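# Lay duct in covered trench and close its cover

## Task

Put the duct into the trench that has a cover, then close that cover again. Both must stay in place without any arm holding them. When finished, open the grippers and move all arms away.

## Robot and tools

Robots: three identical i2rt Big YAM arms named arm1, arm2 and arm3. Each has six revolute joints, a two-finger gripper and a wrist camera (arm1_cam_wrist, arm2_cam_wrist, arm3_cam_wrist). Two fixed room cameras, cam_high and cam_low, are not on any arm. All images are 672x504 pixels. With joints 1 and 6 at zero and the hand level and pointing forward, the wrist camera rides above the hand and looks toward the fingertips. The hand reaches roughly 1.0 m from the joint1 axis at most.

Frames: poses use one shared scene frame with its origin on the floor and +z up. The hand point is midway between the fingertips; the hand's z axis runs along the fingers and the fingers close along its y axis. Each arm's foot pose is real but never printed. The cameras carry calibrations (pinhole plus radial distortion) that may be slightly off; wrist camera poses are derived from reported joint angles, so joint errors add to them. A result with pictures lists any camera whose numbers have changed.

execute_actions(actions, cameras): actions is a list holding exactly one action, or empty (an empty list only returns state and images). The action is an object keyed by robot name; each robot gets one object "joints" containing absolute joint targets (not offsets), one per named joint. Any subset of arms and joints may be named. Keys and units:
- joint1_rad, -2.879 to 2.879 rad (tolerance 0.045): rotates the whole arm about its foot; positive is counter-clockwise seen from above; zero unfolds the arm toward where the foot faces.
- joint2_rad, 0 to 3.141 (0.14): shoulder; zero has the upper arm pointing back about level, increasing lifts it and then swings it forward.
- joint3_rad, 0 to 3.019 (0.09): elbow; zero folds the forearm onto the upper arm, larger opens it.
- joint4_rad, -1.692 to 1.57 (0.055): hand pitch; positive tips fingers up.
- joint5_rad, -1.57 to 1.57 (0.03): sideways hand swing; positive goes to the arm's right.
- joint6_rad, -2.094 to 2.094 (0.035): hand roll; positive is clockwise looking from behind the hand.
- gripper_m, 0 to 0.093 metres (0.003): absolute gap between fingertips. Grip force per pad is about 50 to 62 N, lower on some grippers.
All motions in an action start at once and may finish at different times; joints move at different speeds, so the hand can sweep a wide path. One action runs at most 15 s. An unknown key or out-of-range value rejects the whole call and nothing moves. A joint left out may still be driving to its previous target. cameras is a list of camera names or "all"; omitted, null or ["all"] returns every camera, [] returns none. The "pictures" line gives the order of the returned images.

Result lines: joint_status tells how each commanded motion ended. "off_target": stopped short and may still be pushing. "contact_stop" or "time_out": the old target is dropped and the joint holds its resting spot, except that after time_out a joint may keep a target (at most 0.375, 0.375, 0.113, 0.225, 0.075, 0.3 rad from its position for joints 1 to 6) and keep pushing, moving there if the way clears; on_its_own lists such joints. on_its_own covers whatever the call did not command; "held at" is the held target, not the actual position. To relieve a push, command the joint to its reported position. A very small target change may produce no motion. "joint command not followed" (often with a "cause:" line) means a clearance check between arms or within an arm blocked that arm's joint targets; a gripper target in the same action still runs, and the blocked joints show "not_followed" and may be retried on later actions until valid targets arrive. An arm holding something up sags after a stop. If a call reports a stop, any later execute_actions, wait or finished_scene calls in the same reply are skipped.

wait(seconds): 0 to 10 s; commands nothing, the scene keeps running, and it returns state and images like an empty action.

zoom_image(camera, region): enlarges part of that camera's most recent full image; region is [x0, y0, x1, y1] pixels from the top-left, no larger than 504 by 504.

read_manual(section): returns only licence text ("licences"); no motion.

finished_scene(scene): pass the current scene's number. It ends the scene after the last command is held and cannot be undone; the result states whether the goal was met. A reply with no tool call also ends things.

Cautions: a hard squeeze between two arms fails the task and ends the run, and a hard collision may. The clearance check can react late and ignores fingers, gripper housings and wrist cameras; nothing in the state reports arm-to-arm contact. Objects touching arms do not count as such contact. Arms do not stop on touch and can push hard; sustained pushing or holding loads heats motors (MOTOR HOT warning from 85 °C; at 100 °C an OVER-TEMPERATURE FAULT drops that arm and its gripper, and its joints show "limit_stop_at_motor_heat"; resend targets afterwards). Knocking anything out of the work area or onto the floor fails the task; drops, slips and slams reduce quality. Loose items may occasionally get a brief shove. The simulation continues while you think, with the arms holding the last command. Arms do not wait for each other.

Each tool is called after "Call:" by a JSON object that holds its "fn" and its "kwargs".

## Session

Call:
{"fn": "execute_actions", "kwargs": {"actions": [{"arm1":{"joints":{"joint1_rad":0,"joint2_rad":2.218,"joint3_rad":0.746,"joint4_rad":-0.1,"joint5_rad":0,"joint6_rad":-1.57,"gripper_m":0.093}},"arm2":{"joints":{"joint1_rad":-0.746,"joint2_rad":2.3,"joint3_rad":0.87,"joint4_rad":-0.15,"joint5_rad":0,"joint6_rad":0.83,"gripper_m":0.07}},"arm3":{"joints":{"joint1_rad":0.745,"joint2_rad":2.2,"joint3_rad":0.82,"joint4_rad":-0.19,"joint5_rad":0,"joint6_rad":-0.84,"gripper_m":0.07}}}]}}

Scene clock: 2.00 s.
arm1.joint_positions: joint1_rad=+0.004 joint2_rad=+2.223 joint3_rad=+0.745 joint4_rad=-0.117 joint5_rad=-0.002 joint6_rad=-1.562 gripper_m=+0.093
arm1.joint_status: all done
arm1.hand: x=+0.0009 y=-0.2857 z=+0.6016 quat_wxyz=(+0.013, +1.000, -0.006, -0.001) (m; scene frame)
arm2.joint_positions: joint1_rad=-0.748 joint2_rad=+2.294 joint3_rad=+0.870 joint4_rad=-0.158 joint5_rad=-0.001 joint6_rad=+0.822 gripper_m=+0.070
arm2.joint_status: all done
arm2.hand: x=-0.2634 y=-0.1765 z=+0.5881 quat_wxyz=(+0.000, +0.003, -1.000, +0.011) (m; scene frame)
arm3.joint_positions: joint1_rad=+0.741 joint2_rad=+2.191 joint3_rad=+0.822 joint4_rad=-0.204 joint5_rad=+0.002 joint6_rad=-0.832 gripper_m=+0.070
arm3.joint_status: all done
arm3.hand: x=+0.2670 y=-0.1708 z=+0.5850 quat_wxyz=(-0.007, +1.000, +0.000, -0.003) (m; scene frame)
pictures: arm1_cam_wrist, arm2_cam_wrist, arm3_cam_wrist, cam_high, cam_low
camera_calibration (this result's frames):
arm1_cam_wrist: T_world_to_cam=[[0.0069218, 0.999181, -0.0398702, 0.313626], [0.810603, 0.0177408, 0.585327, -0.34401], [0.585555, -0.0363705, -0.809816, 0.597837], [0, 0, 0, 1]] pos_world=[-0.0733819, -0.285523, 0.698001]
arm2_cam_wrist: T_world_to_cam=[[-0.00403973, -0.999709, 0.023778, -0.194481], [-0.80608, 0.0173273, 0.591553, -0.552766], [-0.591793, -0.0167772, -0.805915, 0.437994], [0, 0, 0, 1]] pos_world=[-0.187157, -0.177498, 0.684601]
arm3_cam_wrist: T_world_to_cam=[[0.000462541, 0.999972, 0.00746422, 0.165307], [0.817676, -0.00467519, 0.575659, -0.55026], [0.575678, 0.00583705, -0.817656, 0.446976], [0, 0, 0, 1]] pos_world=[0.192544, -0.170484, 0.681001]
Images, in order (width x height): arm1_cam_wrist 672x504, arm2_cam_wrist 672x504, arm3_cam_wrist 672x504, cam_high 672x504, cam_low 672x504.

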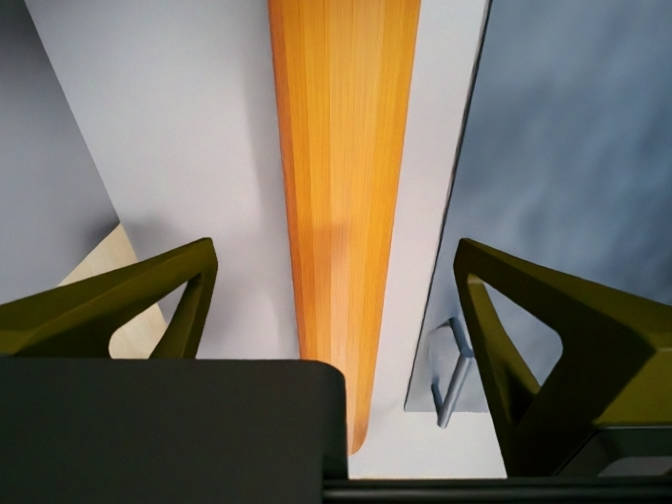

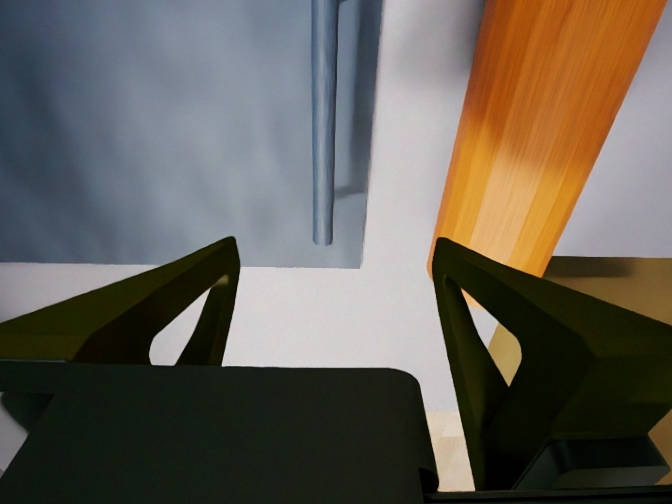

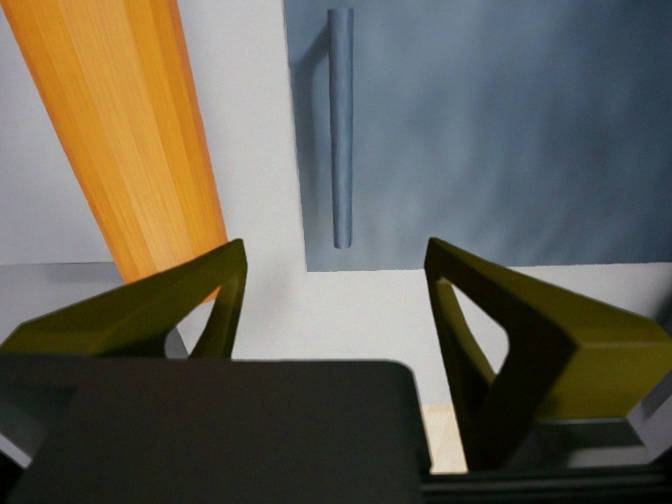

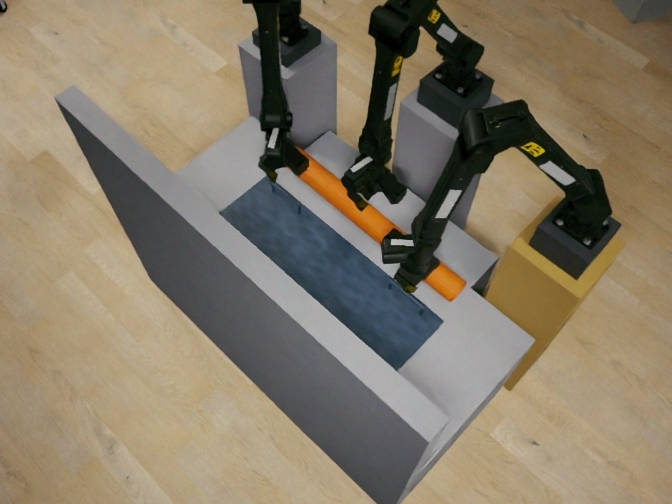

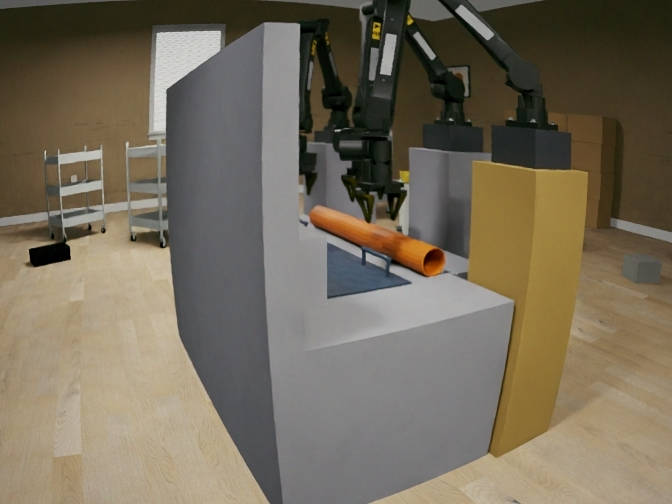

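Call:
{"fn": "execute_actions", "kwargs": {"actions": [{"arm1":{"joints":{"joint2_rad":2.37,"joint3_rad":0.8,"joint4_rad":0.0}},"arm2":{"joints":{"joint2_rad":2.46,"joint3_rad":0.94,"joint4_rad":-0.05}},"arm3":{"joints":{"joint2_rad":2.355,"joint3_rad":0.893,"joint4_rad":-0.1}}}], "cameras": []}}

Call:
{"fn": "execute_actions", "kwargs": {"actions": [{"arm1":{"joints":{"joint2_rad":2.48,"joint3_rad":0.85,"joint4_rad":0.065}},"arm2":{"joints":{"joint2_rad":2.625,"joint3_rad":1.037,"joint4_rad":0.025}},"arm3":{"joints":{"joint2_rad":2.523,"joint3_rad":0.97,"joint4_rad":-0.01}}}], "cameras": []}}

Call:
{"fn": "execute_actions", "kwargs": {"actions": [{"arm1":{"joints":{"joint2_rad":2.585,"joint3_rad":0.91,"joint4_rad":0.12}},"arm2":{"joints":{"gripper_m":0}},"arm3":{"joints":{"gripper_m":0}}}], "cameras": []}}

Call:
{"fn": "execute_actions", "kwargs": {"actions": [{"arm1":{"joints":{"gripper_m":0.03}},"arm2":{"joints":{"joint1_rad":-0.669,"joint2_rad":2.26,"joint3_rad":0.95,"joint4_rad":-0.26,"joint6_rad":0.92}},"arm3":{"joints":{"joint1_rad":0.669,"joint2_rad":2.163,"joint3_rad":0.923,"joint4_rad":-0.33,"joint6_rad":-0.91}}}], "cameras": []}}

Call:
{"fn": "execute_actions", "kwargs": {"actions": [{"arm2":{"joints":{"joint1_rad":-0.55,"joint2_rad":2.08,"joint3_rad":1.13,"joint4_rad":-0.61,"joint6_rad":1.03}},"arm3":{"joints":{"joint1_rad":0.55,"joint2_rad":2.0,"joint3_rad":1.13,"joint4_rad":-0.68,"joint6_rad":-1.03}}}], "cameras": []}}

Call:
{"fn": "execute_actions", "kwargs": {"actions": [{"arm1":{"joints":{"joint2_rad":2.5,"joint3_rad":0.95,"joint4_rad":0.05}},"arm2":{"joints":{"joint1_rad":-0.53,"joint2_rad":2.1,"joint3_rad":1.27,"joint4_rad":-0.75,"joint6_rad":1.06}},"arm3":{"joints":{"joint1_rad":0.52,"joint2_rad":2.03,"joint3_rad":1.26,"joint4_rad":-0.81,"joint6_rad":-1.06}}}]}}

Scene clock: 22.73 s.
arm1.joint_positions: joint1_rad=+0.004 joint2_rad=+2.378 joint3_rad=+0.798 joint4_rad=-0.015 joint5_rad=-0.002 joint6_rad=-1.563 gripper_m=+0.093
arm1.joint_status: all done
arm1.hand: x=+0.0009 y=-0.2872 z=+0.5533 quat_wxyz=(+0.012, +1.000, -0.005, -0.001) (m; scene frame)
arm2.joint_positions: joint1_rad=-0.748 joint2_rad=+2.452 joint3_rad=+0.940 joint4_rad=-0.055 joint5_rad=-0.001 joint6_rad=+0.822 gripper_m=+0.070
arm2.joint_status: all done
arm2.hand: x=-0.2598 y=-0.1739 z=+0.5342 quat_wxyz=(-0.005, +0.003, -1.000, +0.005) (m; scene frame)
arm3.joint_positions: joint1_rad=+0.741 joint2_rad=+2.347 joint3_rad=+0.891 joint4_rad=-0.111 joint5_rad=+0.002 joint6_rad=-0.833 gripper_m=+0.070
arm3.joint_status: all done
arm3.hand: x=+0.2617 y=-0.1648 z=+0.5339 quat_wxyz=(-0.009, +1.000, +0.001, -0.005) (m; scene frame)
pictures: none
No camera images: the call's "cameras" was empty. Leave "cameras" out to get every camera's image.

Scene clock: 23.77 s.
arm1.joint_positions: joint1_rad=+0.004 joint2_rad=+2.483 joint3_rad=+0.849 joint4_rad=+0.051 joint5_rad=-0.002 joint6_rad=-1.563 gripper_m=+0.093
arm1.joint_status: all done
arm1.hand: x=+0.0009 y=-0.2842 z=+0.5190 quat_wxyz=(+0.006, +1.000, -0.005, -0.001) (m; scene frame)
arm2.joint_positions: joint1_rad=-0.748 joint2_rad=+2.617 joint3_rad=+1.036 joint4_rad=+0.022 joint5_rad=-0.001 joint6_rad=+0.822 gripper_m=+0.070
arm2.joint_status: all done
arm2.hand: x=-0.2578 y=-0.1730 z=+0.4760 quat_wxyz=(-0.008, +0.003, -1.000, +0.002) (m; scene frame)
arm3.joint_positions: joint1_rad=+0.741 joint2_rad=+2.517 joint3_rad=+0.969 joint4_rad=-0.020 joint5_rad=+0.002 joint6_rad=-0.833 gripper_m=+0.070
arm3.joint_status: all done
arm3.hand: x=+0.2624 y=-0.1654 z=+0.4752 quat_wxyz=(-0.009, +1.000, +0.001, -0.005) (m; scene frame)
pictures: none
No camera images: the call's "cameras" was empty. Leave "cameras" out to get every camera's image.

Scene clock: 24.67 s.
arm1.joint_positions: joint1_rad=+0.004 joint2_rad=+2.590 joint3_rad=+0.908 joint4_rad=+0.105 joint5_rad=-0.002 joint6_rad=-1.563 gripper_m=+0.093
arm1.joint_status: all done
arm1.hand: x=+0.0009 y=-0.2843 z=+0.4833 quat_wxyz=(+0.004, +1.000, -0.005, -0.001) (m; scene frame)
arm2.joint_positions: joint1_rad=-0.748 joint2_rad=+2.617 joint3_rad=+1.038 joint4_rad=+0.025 joint5_rad=-0.006 joint6_rad=+0.840 gripper_m=+0.009
arm2.joint_status: gripper_m off_target (ended at +0.009, target +0.000)
arm2.hand: x=-0.2574 y=-0.1713 z=+0.4760 quat_wxyz=(-0.008, -0.006, -1.000, -0.001) (m; scene frame)
arm3.joint_positions: joint1_rad=+0.741 joint2_rad=+2.517 joint3_rad=+0.969 joint4_rad=-0.019 joint5_rad=-0.001 joint6_rad=-0.843 gripper_m=+0.009
arm3.joint_status: gripper_m off_target (ended at +0.009, target +0.000)
arm3.hand: x=+0.2621 y=-0.1660 z=+0.4752 quat_wxyz=(-0.008, +1.000, +0.006, -0.006) (m; scene frame)
pictures: none
No camera images: the call's "cameras" was empty. Leave "cameras" out to get every camera's image.

Scene clock: 25.83 s.
arm1.joint_positions: joint1_rad=+0.004 joint2_rad=+2.590 joint3_rad=+0.910 joint4_rad=+0.108 joint5_rad=-0.002 joint6_rad=-1.564 gripper_m=+0.074
arm1.joint_status: gripper_m off_target (ended at +0.074, target +0.030)
arm1.hand: x=+0.0009 y=-0.2822 z=+0.4833 quat_wxyz=(+0.001, +1.000, -0.005, -0.001) (m; scene frame)
arm2.joint_positions: joint1_rad=-0.685 joint2_rad=+2.308 joint3_rad=+0.968 joint4_rad=-0.241 joint5_rad=+0.016 joint6_rad=+0.909 gripper_m=+0.009
arm2.joint_status: all done
arm2.hand: x=-0.2567 y=-0.1349 z=+0.5895 quat_wxyz=(-0.008, -0.009, -1.000, +0.016) (m; scene frame)
arm3.joint_positions: joint1_rad=+0.679 joint2_rad=+2.207 joint3_rad=+0.932 joint4_rad=-0.312 joint5_rad=-0.014 joint6_rad=-0.906 gripper_m=+0.009
arm3.joint_status: all done
arm3.hand: x=+0.2602 y=-0.1298 z=+0.5904 quat_wxyz=(+0.004, +1.000, +0.007, -0.005) (m; scene frame)
pictures: none
No camera images: the call's "cameras" was empty. Leave "cameras" out to get every camera's image.

Scene clock: 26.90 s.
arm1.joint_positions: joint1_rad=+0.004 joint2_rad=+2.590 joint3_rad=+0.910 joint4_rad=+0.108 joint5_rad=-0.002 joint6_rad=-1.564 gripper_m=+0.074
arm1.joint_status: not commanded
arm1.hand: x=+0.0009 y=-0.2822 z=+0.4833 quat_wxyz=(+0.001, +1.000, -0.005, -0.001) (m; scene frame)
arm2.joint_positions: joint1_rad=-0.588 joint2_rad=+2.129 joint3_rad=+1.104 joint4_rad=-0.578 joint5_rad=+0.033 joint6_rad=+1.007 gripper_m=+0.009
arm2.joint_status: all done
arm2.hand: x=-0.2550 y=-0.0630 z=+0.6844 quat_wxyz=(-0.009, -0.009, -0.999, +0.030) (m; scene frame)
arm3.joint_positions: joint1_rad=+0.581 joint2_rad=+2.047 joint3_rad=+1.093 joint4_rad=-0.649 joint5_rad=-0.028 joint6_rad=-1.009 gripper_m=+0.009
arm3.joint_status: all done
arm3.hand: x=+0.2584 y=-0.0584 z=+0.6864 quat_wxyz=(+0.014, +1.000, +0.009, -0.008) (m; scene frame)
pictures: none
No camera images: the call's "cameras" was empty. Leave "cameras" out to get every camera's image.

Scene clock: 27.87 s.
arm1.joint_positions: joint1_rad=+0.004 joint2_rad=+2.529 joint3_rad=+0.952 joint4_rad=+0.063 joint5_rad=-0.002 joint6_rad=-1.564 gripper_m=+0.074
arm1.joint_status: all done
arm1.hand: x=+0.0010 y=-0.2379 z=+0.5027 quat_wxyz=(-0.028, +1.000, -0.005, -0.001) (m; scene frame)
arm2.joint_positions: joint1_rad=-0.568 joint2_rad=+2.141 joint3_rad=+1.206 joint4_rad=-0.734 joint5_rad=+0.034 joint6_rad=+1.032 gripper_m=+0.009
arm2.joint_status: all done
arm2.hand: x=-0.2544 y=-0.0440 z=+0.7014 quat_wxyz=(+0.007, -0.011, -0.998, +0.058) (m; scene frame)
arm3.joint_positions: joint1_rad=+0.559 joint2_rad=+2.063 joint3_rad=+1.194 joint4_rad=-0.792 joint5_rad=-0.031 joint6_rad=-1.034 gripper_m=+0.009
arm3.joint_status: all done
arm3.hand: x=+0.2582 y=-0.0394 z=+0.7036 quat_wxyz=(+0.039, +0.999, +0.010, +0.005) (m; scene frame)
pictures: arm1_cam_wrist, arm2_cam_wrist, arm3_cam_wrist, cam_high, cam_low
camera_calibration (this result's frames):
arm1_cam_wrist: T_world_to_cam=[[0.00541763, 0.999081, 0.0425073, 0.220498], [0.810485, -0.0292858, 0.585027, -0.29806], [0.585735, 0.0312821, -0.809899, 0.535548], [0, 0, 0, 1]] pos_world=[-0.0733106, -0.245777, 0.598741]
arm2_cam_wrist: T_world_to_cam=[[-0.0320749, -0.992597, 0.11714, -0.13697], [-0.7966, 0.0961729, 0.596808, -0.612646], [-0.603655, -0.0741712, -0.793788, 0.522782], [0, 0, 0, 1]] pos_world=[-0.176847, -0.0382609, 0.796654]
arm3_cam_wrist: T_world_to_cam=[[-0.0177682, 0.996259, -0.0845654, 0.102319], [0.807219, 0.0642017, 0.58675, -0.613094], [0.589984, -0.0578374, -0.805341, 0.53337], [0, 0, 0, 1]] pos_world=[0.182039, -0.0317258, 0.79793]
Images, in order (width x height): arm1_cam_wrist 672x504, arm2_cam_wrist 672x504, arm3_cam_wrist 672x504, cam_high 672x504, cam_low 672x504.

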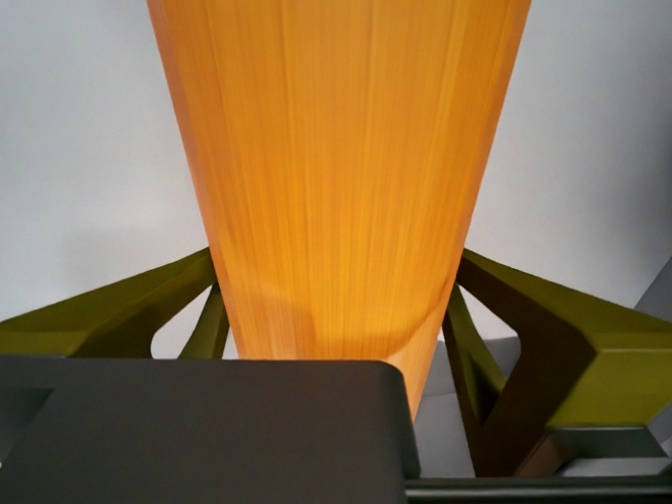

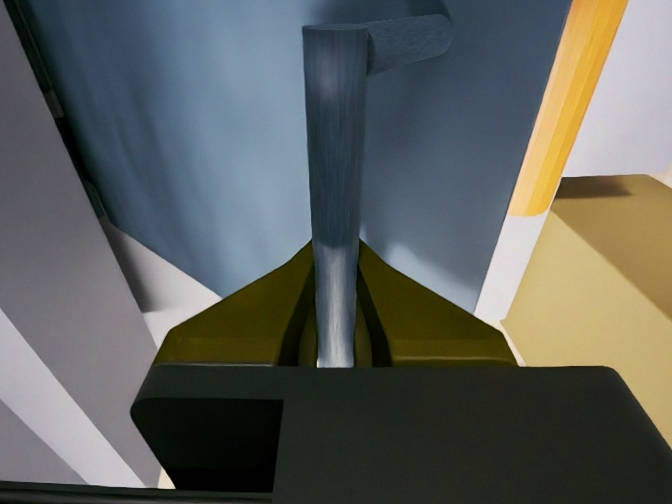

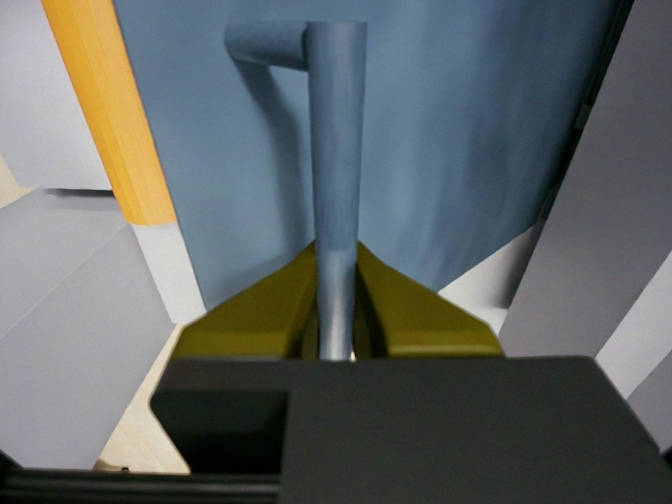

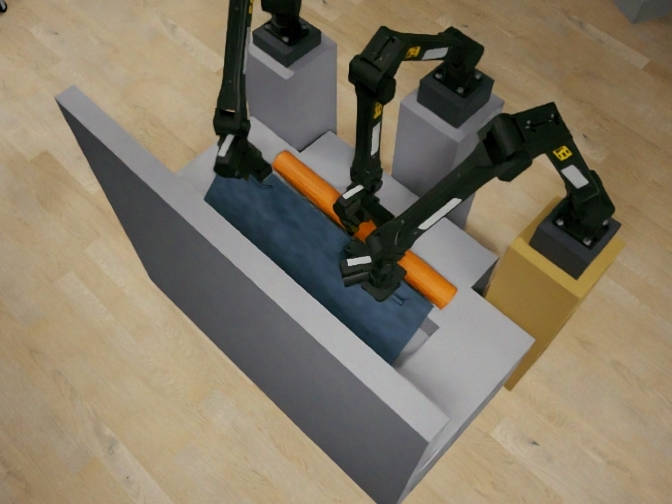

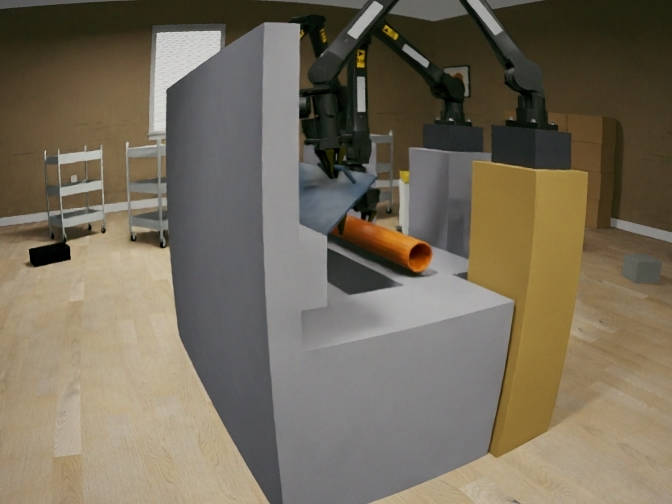

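Well centred; repeat.

Call:
{"fn": "execute_actions", "kwargs": {"actions": [{"arm1":{"joints":{"joint2_rad":2.56,"joint3_rad":1.12,"joint4_rad":0.33}}}], "cameras": []}}

Call:
{"fn": "execute_actions", "kwargs": {"actions": [{"arm1":{"joints":{"joint2_rad":2.75,"joint3_rad":1.237,"joint4_rad":0.41}}}], "cameras": []}}

Call:
{"fn": "execute_actions", "kwargs": {"actions": [{"arm1":{"joints":{"joint2_rad":2.86,"joint3_rad":1.34,"joint4_rad":0.4}}}], "cameras": ["cam_low"]}}

Scene clock: 38.30 s.
arm1.joint_positions: joint1_rad=+0.004 joint2_rad=+2.599 joint3_rad=+1.114 joint4_rad=+0.303 joint5_rad=-0.002 joint6_rad=-1.564 gripper_m=+0.074
arm1.joint_status: all done
arm1.hand: x=+0.0013 y=-0.1128 z=+0.4974 quat_wxyz=(-0.193, +0.981, -0.004, -0.001) (m; scene frame)
arm2.joint_positions: joint1_rad=-0.567 joint2_rad=+2.141 joint3_rad=+1.210 joint4_rad=-0.739 joint5_rad=+0.033 joint6_rad=+1.032 gripper_m=+0.009
arm2.joint_status: not commanded
arm2.hand: x=-0.2544 y=-0.0429 z=+0.7023 quat_wxyz=(+0.008, -0.011, -0.998, +0.058) (m; scene frame)
arm3.joint_positions: joint1_rad=+0.558 joint2_rad=+2.063 joint3_rad=+1.198 joint4_rad=-0.796 joint5_rad=-0.030 joint6_rad=-1.035 gripper_m=+0.009
arm3.joint_status: not commanded
arm3.hand: x=+0.2583 y=-0.0383 z=+0.7044 quat_wxyz=(+0.039, +0.999, +0.010, +0.006) (m; scene frame)
pictures: none
No camera images: the call's "cameras" was empty. Leave "cameras" out to get every camera's image.

Scene clock: 39.33 s.
arm1.joint_positions: joint1_rad=+0.004 joint2_rad=+2.773 joint3_rad=+1.240 joint4_rad=+0.389 joint5_rad=-0.001 joint6_rad=-1.570 gripper_m=+0.074
arm1.joint_status: all done
arm1.hand: x=+0.0016 y=-0.1048 z=+0.4353 quat_wxyz=(-0.211, +0.977, -0.002, -0.001) (m; scene frame)
arm2.joint_positions: joint1_rad=-0.567 joint2_rad=+2.141 joint3_rad=+1.210 joint4_rad=-0.739 joint5_rad=+0.033 joint6_rad=+1.032 gripper_m=+0.009
arm2.joint_status: not commanded
arm2.hand: x=-0.2544 y=-0.0429 z=+0.7023 quat_wxyz=(+0.008, -0.011, -0.998, +0.058) (m; scene frame)
arm3.joint_positions: joint1_rad=+0.558 joint2_rad=+2.063 joint3_rad=+1.198 joint4_rad=-0.796 joint5_rad=-0.030 joint6_rad=-1.035 gripper_m=+0.009
arm3.joint_status: not commanded
arm3.hand: x=+0.2583 y=-0.0383 z=+0.7044 quat_wxyz=(+0.039, +0.999, +0.010, +0.006) (m; scene frame)
pictures: none
No camera images: the call's "cameras" was empty. Leave "cameras" out to get every camera's image.

Scene clock: 40.10 s.
arm1.joint_positions: joint1_rad=+0.004 joint2_rad=+2.871 joint3_rad=+1.357 joint4_rad=+0.391 joint5_rad=+0.000 joint6_rad=-1.572 gripper_m=+0.074
arm1.joint_status: all done
arm1.hand: x=+0.0017 y=-0.0875 z=+0.4006 quat_wxyz=(-0.222, +0.975, -0.001, +0.000) (m; scene frame)
arm2.joint_positions: joint1_rad=-0.567 joint2_rad=+2.141 joint3_rad=+1.210 joint4_rad=-0.739 joint5_rad=+0.033 joint6_rad=+1.032 gripper_m=+0.009
arm2.joint_status: not commanded
arm2.hand: x=-0.2544 y=-0.0429 z=+0.7023 quat_wxyz=(+0.008, -0.011, -0.998, +0.058) (m; scene frame)
arm3.joint_positions: joint1_rad=+0.558 joint2_rad=+2.063 joint3_rad=+1.198 joint4_rad=-0.796 joint5_rad=-0.030 joint6_rad=-1.035 gripper_m=+0.009
arm3.joint_status: not commanded
arm3.hand: x=+0.2583 y=-0.0383 z=+0.7044 quat_wxyz=(+0.039, +0.999, +0.010, +0.006) (m; scene frame)
pictures: cam_low
Images, in order (width x height): cam_low 672x504.

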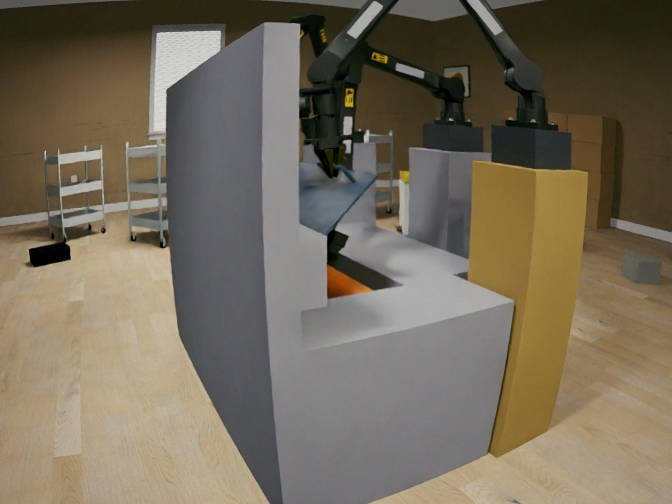

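Call:
{"fn": "execute_actions", "kwargs": {"actions": [{"arm1":{"joints":{"gripper_m":0.093}}}], "cameras": []}}

Call:
{"fn": "execute_actions", "kwargs": {"actions": [{"arm1":{"joints":{"joint2_rad":2.75,"joint3_rad":1.22,"joint4_rad":0.41}}}], "cameras": []}}

Call:
{"fn": "execute_actions", "kwargs": {"actions": [{"arm1":{"joints":{"joint2_rad":2.58,"joint3_rad":1.05,"joint4_rad":0.38}}}], "cameras": []}}

Call:
{"fn": "execute_actions", "kwargs": {"actions": [{"arm1":{"joints":{"joint2_rad":2.4,"joint3_rad":0.6,"joint4_rad":0.22}}}], "cameras": []}}

Call:
{"fn": "execute_actions", "kwargs": {"actions": [{"arm2":{"joints":{"joint1_rad":-0.61,"joint2_rad":2.12,"joint3_rad":1.03,"joint4_rad":-0.48,"joint6_rad":0.98}},"arm3":{"joints":{"joint1_rad":0.6,"joint2_rad":2.04,"joint3_rad":1.02,"joint4_rad":-0.55,"joint6_rad":-0.98}}}], "cameras": []}}

Call:
{"fn": "execute_actions", "kwargs": {"actions": [{"arm2":{"joints":{"joint1_rad":-0.68,"joint2_rad":2.27,"joint3_rad":0.95,"joint4_rad":-0.26,"joint6_rad":0.91}},"arm3":{"joints":{"joint1_rad":0.675,"joint2_rad":2.175,"joint3_rad":0.923,"joint4_rad":-0.33,"joint6_rad":-0.9}}}], "cameras": []}}

Call:
{"fn": "execute_actions", "kwargs": {"actions": [{"arm2":{"joints":{"joint1_rad":-0.735,"joint2_rad":2.47,"joint3_rad":0.97,"joint4_rad":-0.07,"joint6_rad":0.85}},"arm3":{"joints":{"joint1_rad":0.73,"joint2_rad":2.37,"joint3_rad":0.915,"joint4_rad":-0.12,"joint6_rad":-0.85}}}], "cameras": []}}

Call:
{"fn": "execute_actions", "kwargs": {"actions": [{"arm2":{"joints":{"joint1_rad":-0.747,"joint2_rad":2.615,"joint3_rad":1.039,"joint4_rad":0.022,"joint6_rad":0.838}},"arm3":{"joints":{"joint1_rad":0.742,"joint2_rad":2.515,"joint3_rad":0.971,"joint4_rad":-0.019,"joint6_rad":-0.84}}}], "cameras": []}}

Call:
{"fn": "execute_actions", "kwargs": {"actions": [{"arm2":{"joints":{"gripper_m":0.07}},"arm3":{"joints":{"gripper_m":0.07}}}], "cameras": []}}

Call:
{"fn": "execute_actions", "kwargs": {"actions": [{"arm2":{"joints":{"joint2_rad":2.3,"joint3_rad":0.87,"joint4_rad":-0.15}},"arm3":{"joints":{"joint2_rad":2.2,"joint3_rad":0.82,"joint4_rad":-0.19}}}], "cameras": ["cam_low","cam_high"]}}

Scene clock: 60.63 s.
arm1.joint_positions: joint1_rad=+0.004 joint2_rad=+2.859 joint3_rad=+1.357 joint4_rad=+0.394 joint5_rad=+0.000 joint6_rad=-1.572 gripper_m=+0.093
arm1.joint_status: all done
arm1.hand: x=+0.0018 y=-0.0794 z=+0.4075 quat_wxyz=(-0.230, +0.973, -0.001, +0.000) (m; scene frame)
arm2.joint_positions: joint1_rad=-0.567 joint2_rad=+2.141 joint3_rad=+1.210 joint4_rad=-0.739 joint5_rad=+0.033 joint6_rad=+1.032 gripper_m=+0.009
arm2.joint_status: not commanded
arm2.hand: x=-0.2544 y=-0.0429 z=+0.7023 quat_wxyz=(+0.008, -0.011, -0.998, +0.058) (m; scene frame)
arm3.joint_positions: joint1_rad=+0.558 joint2_rad=+2.063 joint3_rad=+1.198 joint4_rad=-0.796 joint5_rad=-0.030 joint6_rad=-1.035 gripper_m=+0.009
arm3.joint_status: not commanded
arm3.hand: x=+0.2583 y=-0.0383 z=+0.7044 quat_wxyz=(+0.039, +0.999, +0.010, +0.006) (m; scene frame)
pictures: none
No camera images: the call's "cameras" was empty. Leave "cameras" out to get every camera's image.

Scene clock: 61.43 s.
arm1.joint_positions: joint1_rad=+0.004 joint2_rad=+2.748 joint3_rad=+1.224 joint4_rad=+0.407 joint5_rad=+0.000 joint6_rad=-1.572 gripper_m=+0.093
arm1.joint_status: all done
arm1.hand: x=+0.0017 y=-0.0974 z=+0.4477 quat_wxyz=(-0.224, +0.975, -0.001, +0.000) (m; scene frame)
arm2.joint_positions: joint1_rad=-0.567 joint2_rad=+2.141 joint3_rad=+1.210 joint4_rad=-0.739 joint5_rad=+0.033 joint6_rad=+1.032 gripper_m=+0.009
arm2.joint_status: not commanded
arm2.hand: x=-0.2544 y=-0.0429 z=+0.7023 quat_wxyz=(+0.008, -0.011, -0.998, +0.058) (m; scene frame)
arm3.joint_positions: joint1_rad=+0.558 joint2_rad=+2.063 joint3_rad=+1.198 joint4_rad=-0.796 joint5_rad=-0.030 joint6_rad=-1.035 gripper_m=+0.009
arm3.joint_status: not commanded
arm3.hand: x=+0.2583 y=-0.0383 z=+0.7044 quat_wxyz=(+0.039, +0.999, +0.010, +0.006) (m; scene frame)
pictures: none
No camera images: the call's "cameras" was empty. Leave "cameras" out to get every camera's image.

Scene clock: 62.30 s.
arm1.joint_positions: joint1_rad=+0.004 joint2_rad=+2.577 joint3_rad=+1.053 joint4_rad=+0.394 joint5_rad=+0.000 joint6_rad=-1.572 gripper_m=+0.093
arm1.joint_status: all done
arm1.hand: x=+0.0017 y=-0.1196 z=+0.5091 quat_wxyz=(-0.218, +0.976, -0.001, +0.000) (m; scene frame)
arm2.joint_positions: joint1_rad=-0.567 joint2_rad=+2.141 joint3_rad=+1.210 joint4_rad=-0.739 joint5_rad=+0.033 joint6_rad=+1.032 gripper_m=+0.009
arm2.joint_status: not commanded
arm2.hand: x=-0.2544 y=-0.0429 z=+0.7023 quat_wxyz=(+0.008, -0.011, -0.998, +0.058) (m; scene frame)
arm3.joint_positions: joint1_rad=+0.558 joint2_rad=+2.063 joint3_rad=+1.198 joint4_rad=-0.796 joint5_rad=-0.030 joint6_rad=-1.035 gripper_m=+0.009
arm3.joint_status: not commanded
arm3.hand: x=+0.2583 y=-0.0383 z=+0.7044 quat_wxyz=(+0.039, +0.999, +0.010, +0.006) (m; scene frame)
pictures: none
No camera images: the call's "cameras" was empty. Leave "cameras" out to get every camera's image.

Scene clock: 63.57 s.
arm1.joint_positions: joint1_rad=+0.004 joint2_rad=+2.403 joint3_rad=+0.597 joint4_rad=+0.229 joint5_rad=+0.000 joint6_rad=-1.572 gripper_m=+0.093
arm1.joint_status: all done
arm1.hand: x=+0.0010 y=-0.3636 z=+0.5556 quat_wxyz=(+0.004, +1.000, -0.001, +0.000) (m; scene frame)
arm2.joint_positions: joint1_rad=-0.567 joint2_rad=+2.141 joint3_rad=+1.210 joint4_rad=-0.739 joint5_rad=+0.033 joint6_rad=+1.032 gripper_m=+0.009
arm2.joint_status: not commanded
arm2.hand: x=-0.2544 y=-0.0429 z=+0.7023 quat_wxyz=(+0.008, -0.011, -0.998, +0.058) (m; scene frame)
arm3.joint_positions: joint1_rad=+0.558 joint2_rad=+2.063 joint3_rad=+1.198 joint4_rad=-0.796 joint5_rad=-0.030 joint6_rad=-1.035 gripper_m=+0.009
arm3.joint_status: not commanded
arm3.hand: x=+0.2583 y=-0.0383 z=+0.7044 quat_wxyz=(+0.039, +0.999, +0.010, +0.006) (m; scene frame)
pictures: none
No camera images: the call's "cameras" was empty. Leave "cameras" out to get every camera's image.

Scene clock: 64.47 s.
arm1.joint_positions: joint1_rad=+0.004 joint2_rad=+2.403 joint3_rad=+0.597 joint4_rad=+0.229 joint5_rad=+0.000 joint6_rad=-1.572 gripper_m=+0.093
arm1.joint_status: not commanded
arm1.hand: x=+0.0010 y=-0.3636 z=+0.5556 quat_wxyz=(+0.004, +1.000, -0.001, +0.000) (m; scene frame)
arm2.joint_positions: joint1_rad=-0.625 joint2_rad=+2.161 joint3_rad=+1.039 joint4_rad=-0.473 joint5_rad=+0.016 joint6_rad=+0.972 gripper_m=+0.009
arm2.joint_status: all done
arm2.hand: x=-0.2557 y=-0.0890 z=+0.6585 quat_wxyz=(-0.004, -0.010, -1.000, +0.021) (m; scene frame)
arm3.joint_positions: joint1_rad=+0.617 joint2_rad=+2.073 joint3_rad=+1.024 joint4_rad=-0.551 joint5_rad=-0.013 joint6_rad=-0.973 gripper_m=+0.009
arm3.joint_status: all done
arm3.hand: x=+0.2590 y=-0.0842 z=+0.6601 quat_wxyz=(+0.008, +1.000, +0.009, -0.002) (m; scene frame)
pictures: none
No camera images: the call's "cameras" was empty. Leave "cameras" out to get every camera's image.

Scene clock: 65.43 s.
arm1.joint_positions: joint1_rad=+0.004 joint2_rad=+2.403 joint3_rad=+0.597 joint4_rad=+0.229 joint5_rad=+0.000 joint6_rad=-1.572 gripper_m=+0.093
arm1.joint_status: not commanded
arm1.hand: x=+0.0010 y=-0.3636 z=+0.5556 quat_wxyz=(+0.004, +1.000, -0.001, +0.000) (m; scene frame)
arm2.joint_positions: joint1_rad=-0.690 joint2_rad=+2.306 joint3_rad=+0.967 joint4_rad=-0.247 joint5_rad=+0.008 joint6_rad=+0.907 gripper_m=+0.009
arm2.joint_status: all done
arm2.hand: x=-0.2576 y=-0.1369 z=+0.5900 quat_wxyz=(-0.002, -0.010, -1.000, +0.015) (m; scene frame)
arm3.joint_positions: joint1_rad=+0.686 joint2_rad=+2.207 joint3_rad=+0.934 joint4_rad=-0.325 joint5_rad=-0.004 joint6_rad=-0.904 gripper_m=+0.009
arm3.joint_status: all done
arm3.hand: x=+0.2604 y=-0.1320 z=+0.5906 quat_wxyz=(+0.005, +1.000, +0.009, +0.002) (m; scene frame)
pictures: none
No camera images: the call's "cameras" was empty. Leave "cameras" out to get every camera's image.

Scene clock: 66.47 s.
arm1.joint_positions: joint1_rad=+0.004 joint2_rad=+2.403 joint3_rad=+0.597 joint4_rad=+0.229 joint5_rad=+0.000 joint6_rad=-1.572 gripper_m=+0.093
arm1.joint_status: not commanded
arm1.hand: x=+0.0010 y=-0.3636 z=+0.5556 quat_wxyz=(+0.004, +1.000, -0.001, +0.000) (m; scene frame)
arm2.joint_positions: joint1_rad=-0.734 joint2_rad=+2.494 joint3_rad=+0.983 joint4_rad=-0.055 joint5_rad=-0.003 joint6_rad=+0.860 gripper_m=+0.009
arm2.joint_status: all done
arm2.hand: x=-0.2586 y=-0.1641 z=+0.5198 quat_wxyz=(-0.005, -0.008, -1.000, +0.004) (m; scene frame)
arm3.joint_positions: joint1_rad=+0.732 joint2_rad=+2.392 joint3_rad=+0.928 joint4_rad=-0.112 joint5_rad=+0.004 joint6_rad=-0.857 gripper_m=+0.009
arm3.joint_status: all done
arm3.hand: x=+0.2616 y=-0.1591 z=+0.5192 quat_wxyz=(-0.006, +1.000, +0.008, -0.001) (m; scene frame)
pictures: none
No camera images: the call's "cameras" was empty. Leave "cameras" out to get every camera's image.

Scene clock: 67.23 s.
arm1.joint_positions: joint1_rad=+0.004 joint2_rad=+2.403 joint3_rad=+0.597 joint4_rad=+0.229 joint5_rad=+0.000 joint6_rad=-1.572 gripper_m=+0.093
arm1.joint_status: not commanded
arm1.hand: x=+0.0010 y=-0.3636 z=+0.5556 quat_wxyz=(+0.004, +1.000, -0.001, +0.000) (m; scene frame)
arm2.joint_positions: joint1_rad=-0.745 joint2_rad=+2.608 joint3_rad=+1.032 joint4_rad=+0.017 joint5_rad=-0.002 joint6_rad=+0.849 gripper_m=+0.009
arm2.joint_status: all done
arm2.hand: x=-0.2585 y=-0.1715 z=+0.4793 quat_wxyz=(-0.008, -0.008, -1.000, +0.002) (m; scene frame)
arm3.joint_positions: joint1_rad=+0.744 joint2_rad=+2.508 joint3_rad=+0.965 joint4_rad=-0.027 joint5_rad=+0.000 joint6_rad=-0.844 gripper_m=+0.009
arm3.joint_status: all done
arm3.hand: x=+0.2616 y=-0.1668 z=+0.4783 quat_wxyz=(-0.007, +1.000, +0.008, -0.005) (m; scene frame)
pictures: none
No camera images: the call's "cameras" was empty. Leave "cameras" out to get every camera's image.

Scene clock: 67.90 s.
arm1.joint_positions: joint1_rad=+0.004 joint2_rad=+2.403 joint3_rad=+0.597 joint4_rad=+0.229 joint5_rad=+0.000 joint6_rad=-1.572 gripper_m=+0.093
arm1.joint_status: not commanded
arm1.hand: x=+0.0010 y=-0.3636 z=+0.5556 quat_wxyz=(+0.004, +1.000, -0.001, +0.000) (m; scene frame)
arm2.joint_positions: joint1_rad=-0.745 joint2_rad=+2.608 joint3_rad=+1.033 joint4_rad=+0.017 joint5_rad=-0.002 joint6_rad=+0.846 gripper_m=+0.070
arm2.joint_status: all done
arm2.hand: x=-0.2582 y=-0.1712 z=+0.4793 quat_wxyz=(-0.008, -0.007, -1.000, +0.001) (m; scene frame)
arm3.joint_positions: joint1_rad=+0.744 joint2_rad=+2.508 joint3_rad=+0.966 joint4_rad=-0.027 joint5_rad=+0.000 joint6_rad=-0.844 gripper_m=+0.070
arm3.joint_status: all done
arm3.hand: x=+0.2615 y=-0.1666 z=+0.4783 quat_wxyz=(-0.007, +1.000, +0.008, -0.005) (m; scene frame)
pictures: none
No camera images: the call's "cameras" was empty. Leave "cameras" out to get every camera's image.

Scene clock: 69.07 s.
arm1.joint_positions: joint1_rad=+0.004 joint2_rad=+2.403 joint3_rad=+0.597 joint4_rad=+0.229 joint5_rad=+0.000 joint6_rad=-1.572 gripper_m=+0.093
arm1.joint_status: not commanded
arm1.hand: x=+0.0010 y=-0.3636 z=+0.5556 quat_wxyz=(+0.004, +1.000, -0.001, +0.000) (m; scene frame)
arm2.joint_positions: joint1_rad=-0.743 joint2_rad=+2.288 joint3_rad=+0.872 joint4_rad=-0.145 joint5_rad=-0.003 joint6_rad=+0.846 gripper_m=+0.070
arm2.joint_status: all done
arm2.hand: x=-0.2603 y=-0.1697 z=+0.5903 quat_wxyz=(-0.006, -0.006, -1.000, +0.002) (m; scene frame)
arm3.joint_positions: joint1_rad=+0.741 joint2_rad=+2.193 joint3_rad=+0.821 joint4_rad=-0.179 joint5_rad=+0.003 joint6_rad=-0.846 gripper_m=+0.070
arm3.joint_status: all done
arm3.hand: x=+0.2637 y=-0.1672 z=+0.5845 quat_wxyz=(-0.015, +1.000, +0.008, -0.010) (m; scene frame)
pictures: cam_high, cam_low
Images, in order (width x height): cam_high 672x504, cam_low 672x504.

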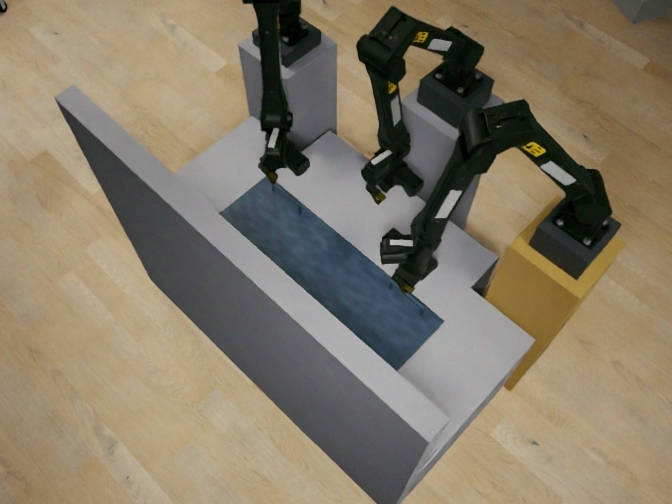

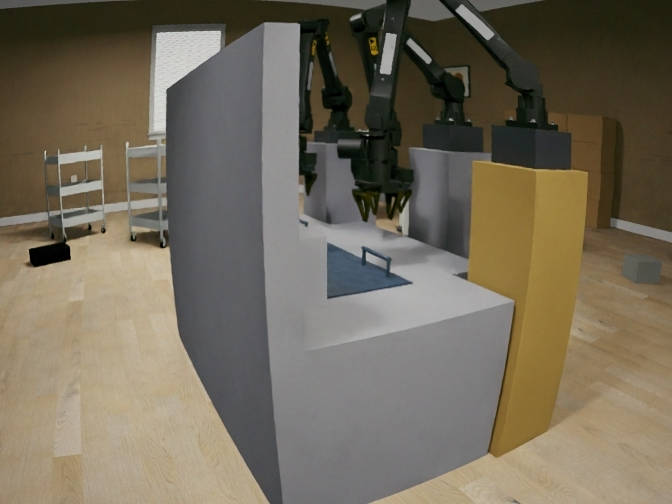

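Call:
{"fn": "finished_scene", "kwargs": {"scene": 2}}

The scene is finished: the task was done.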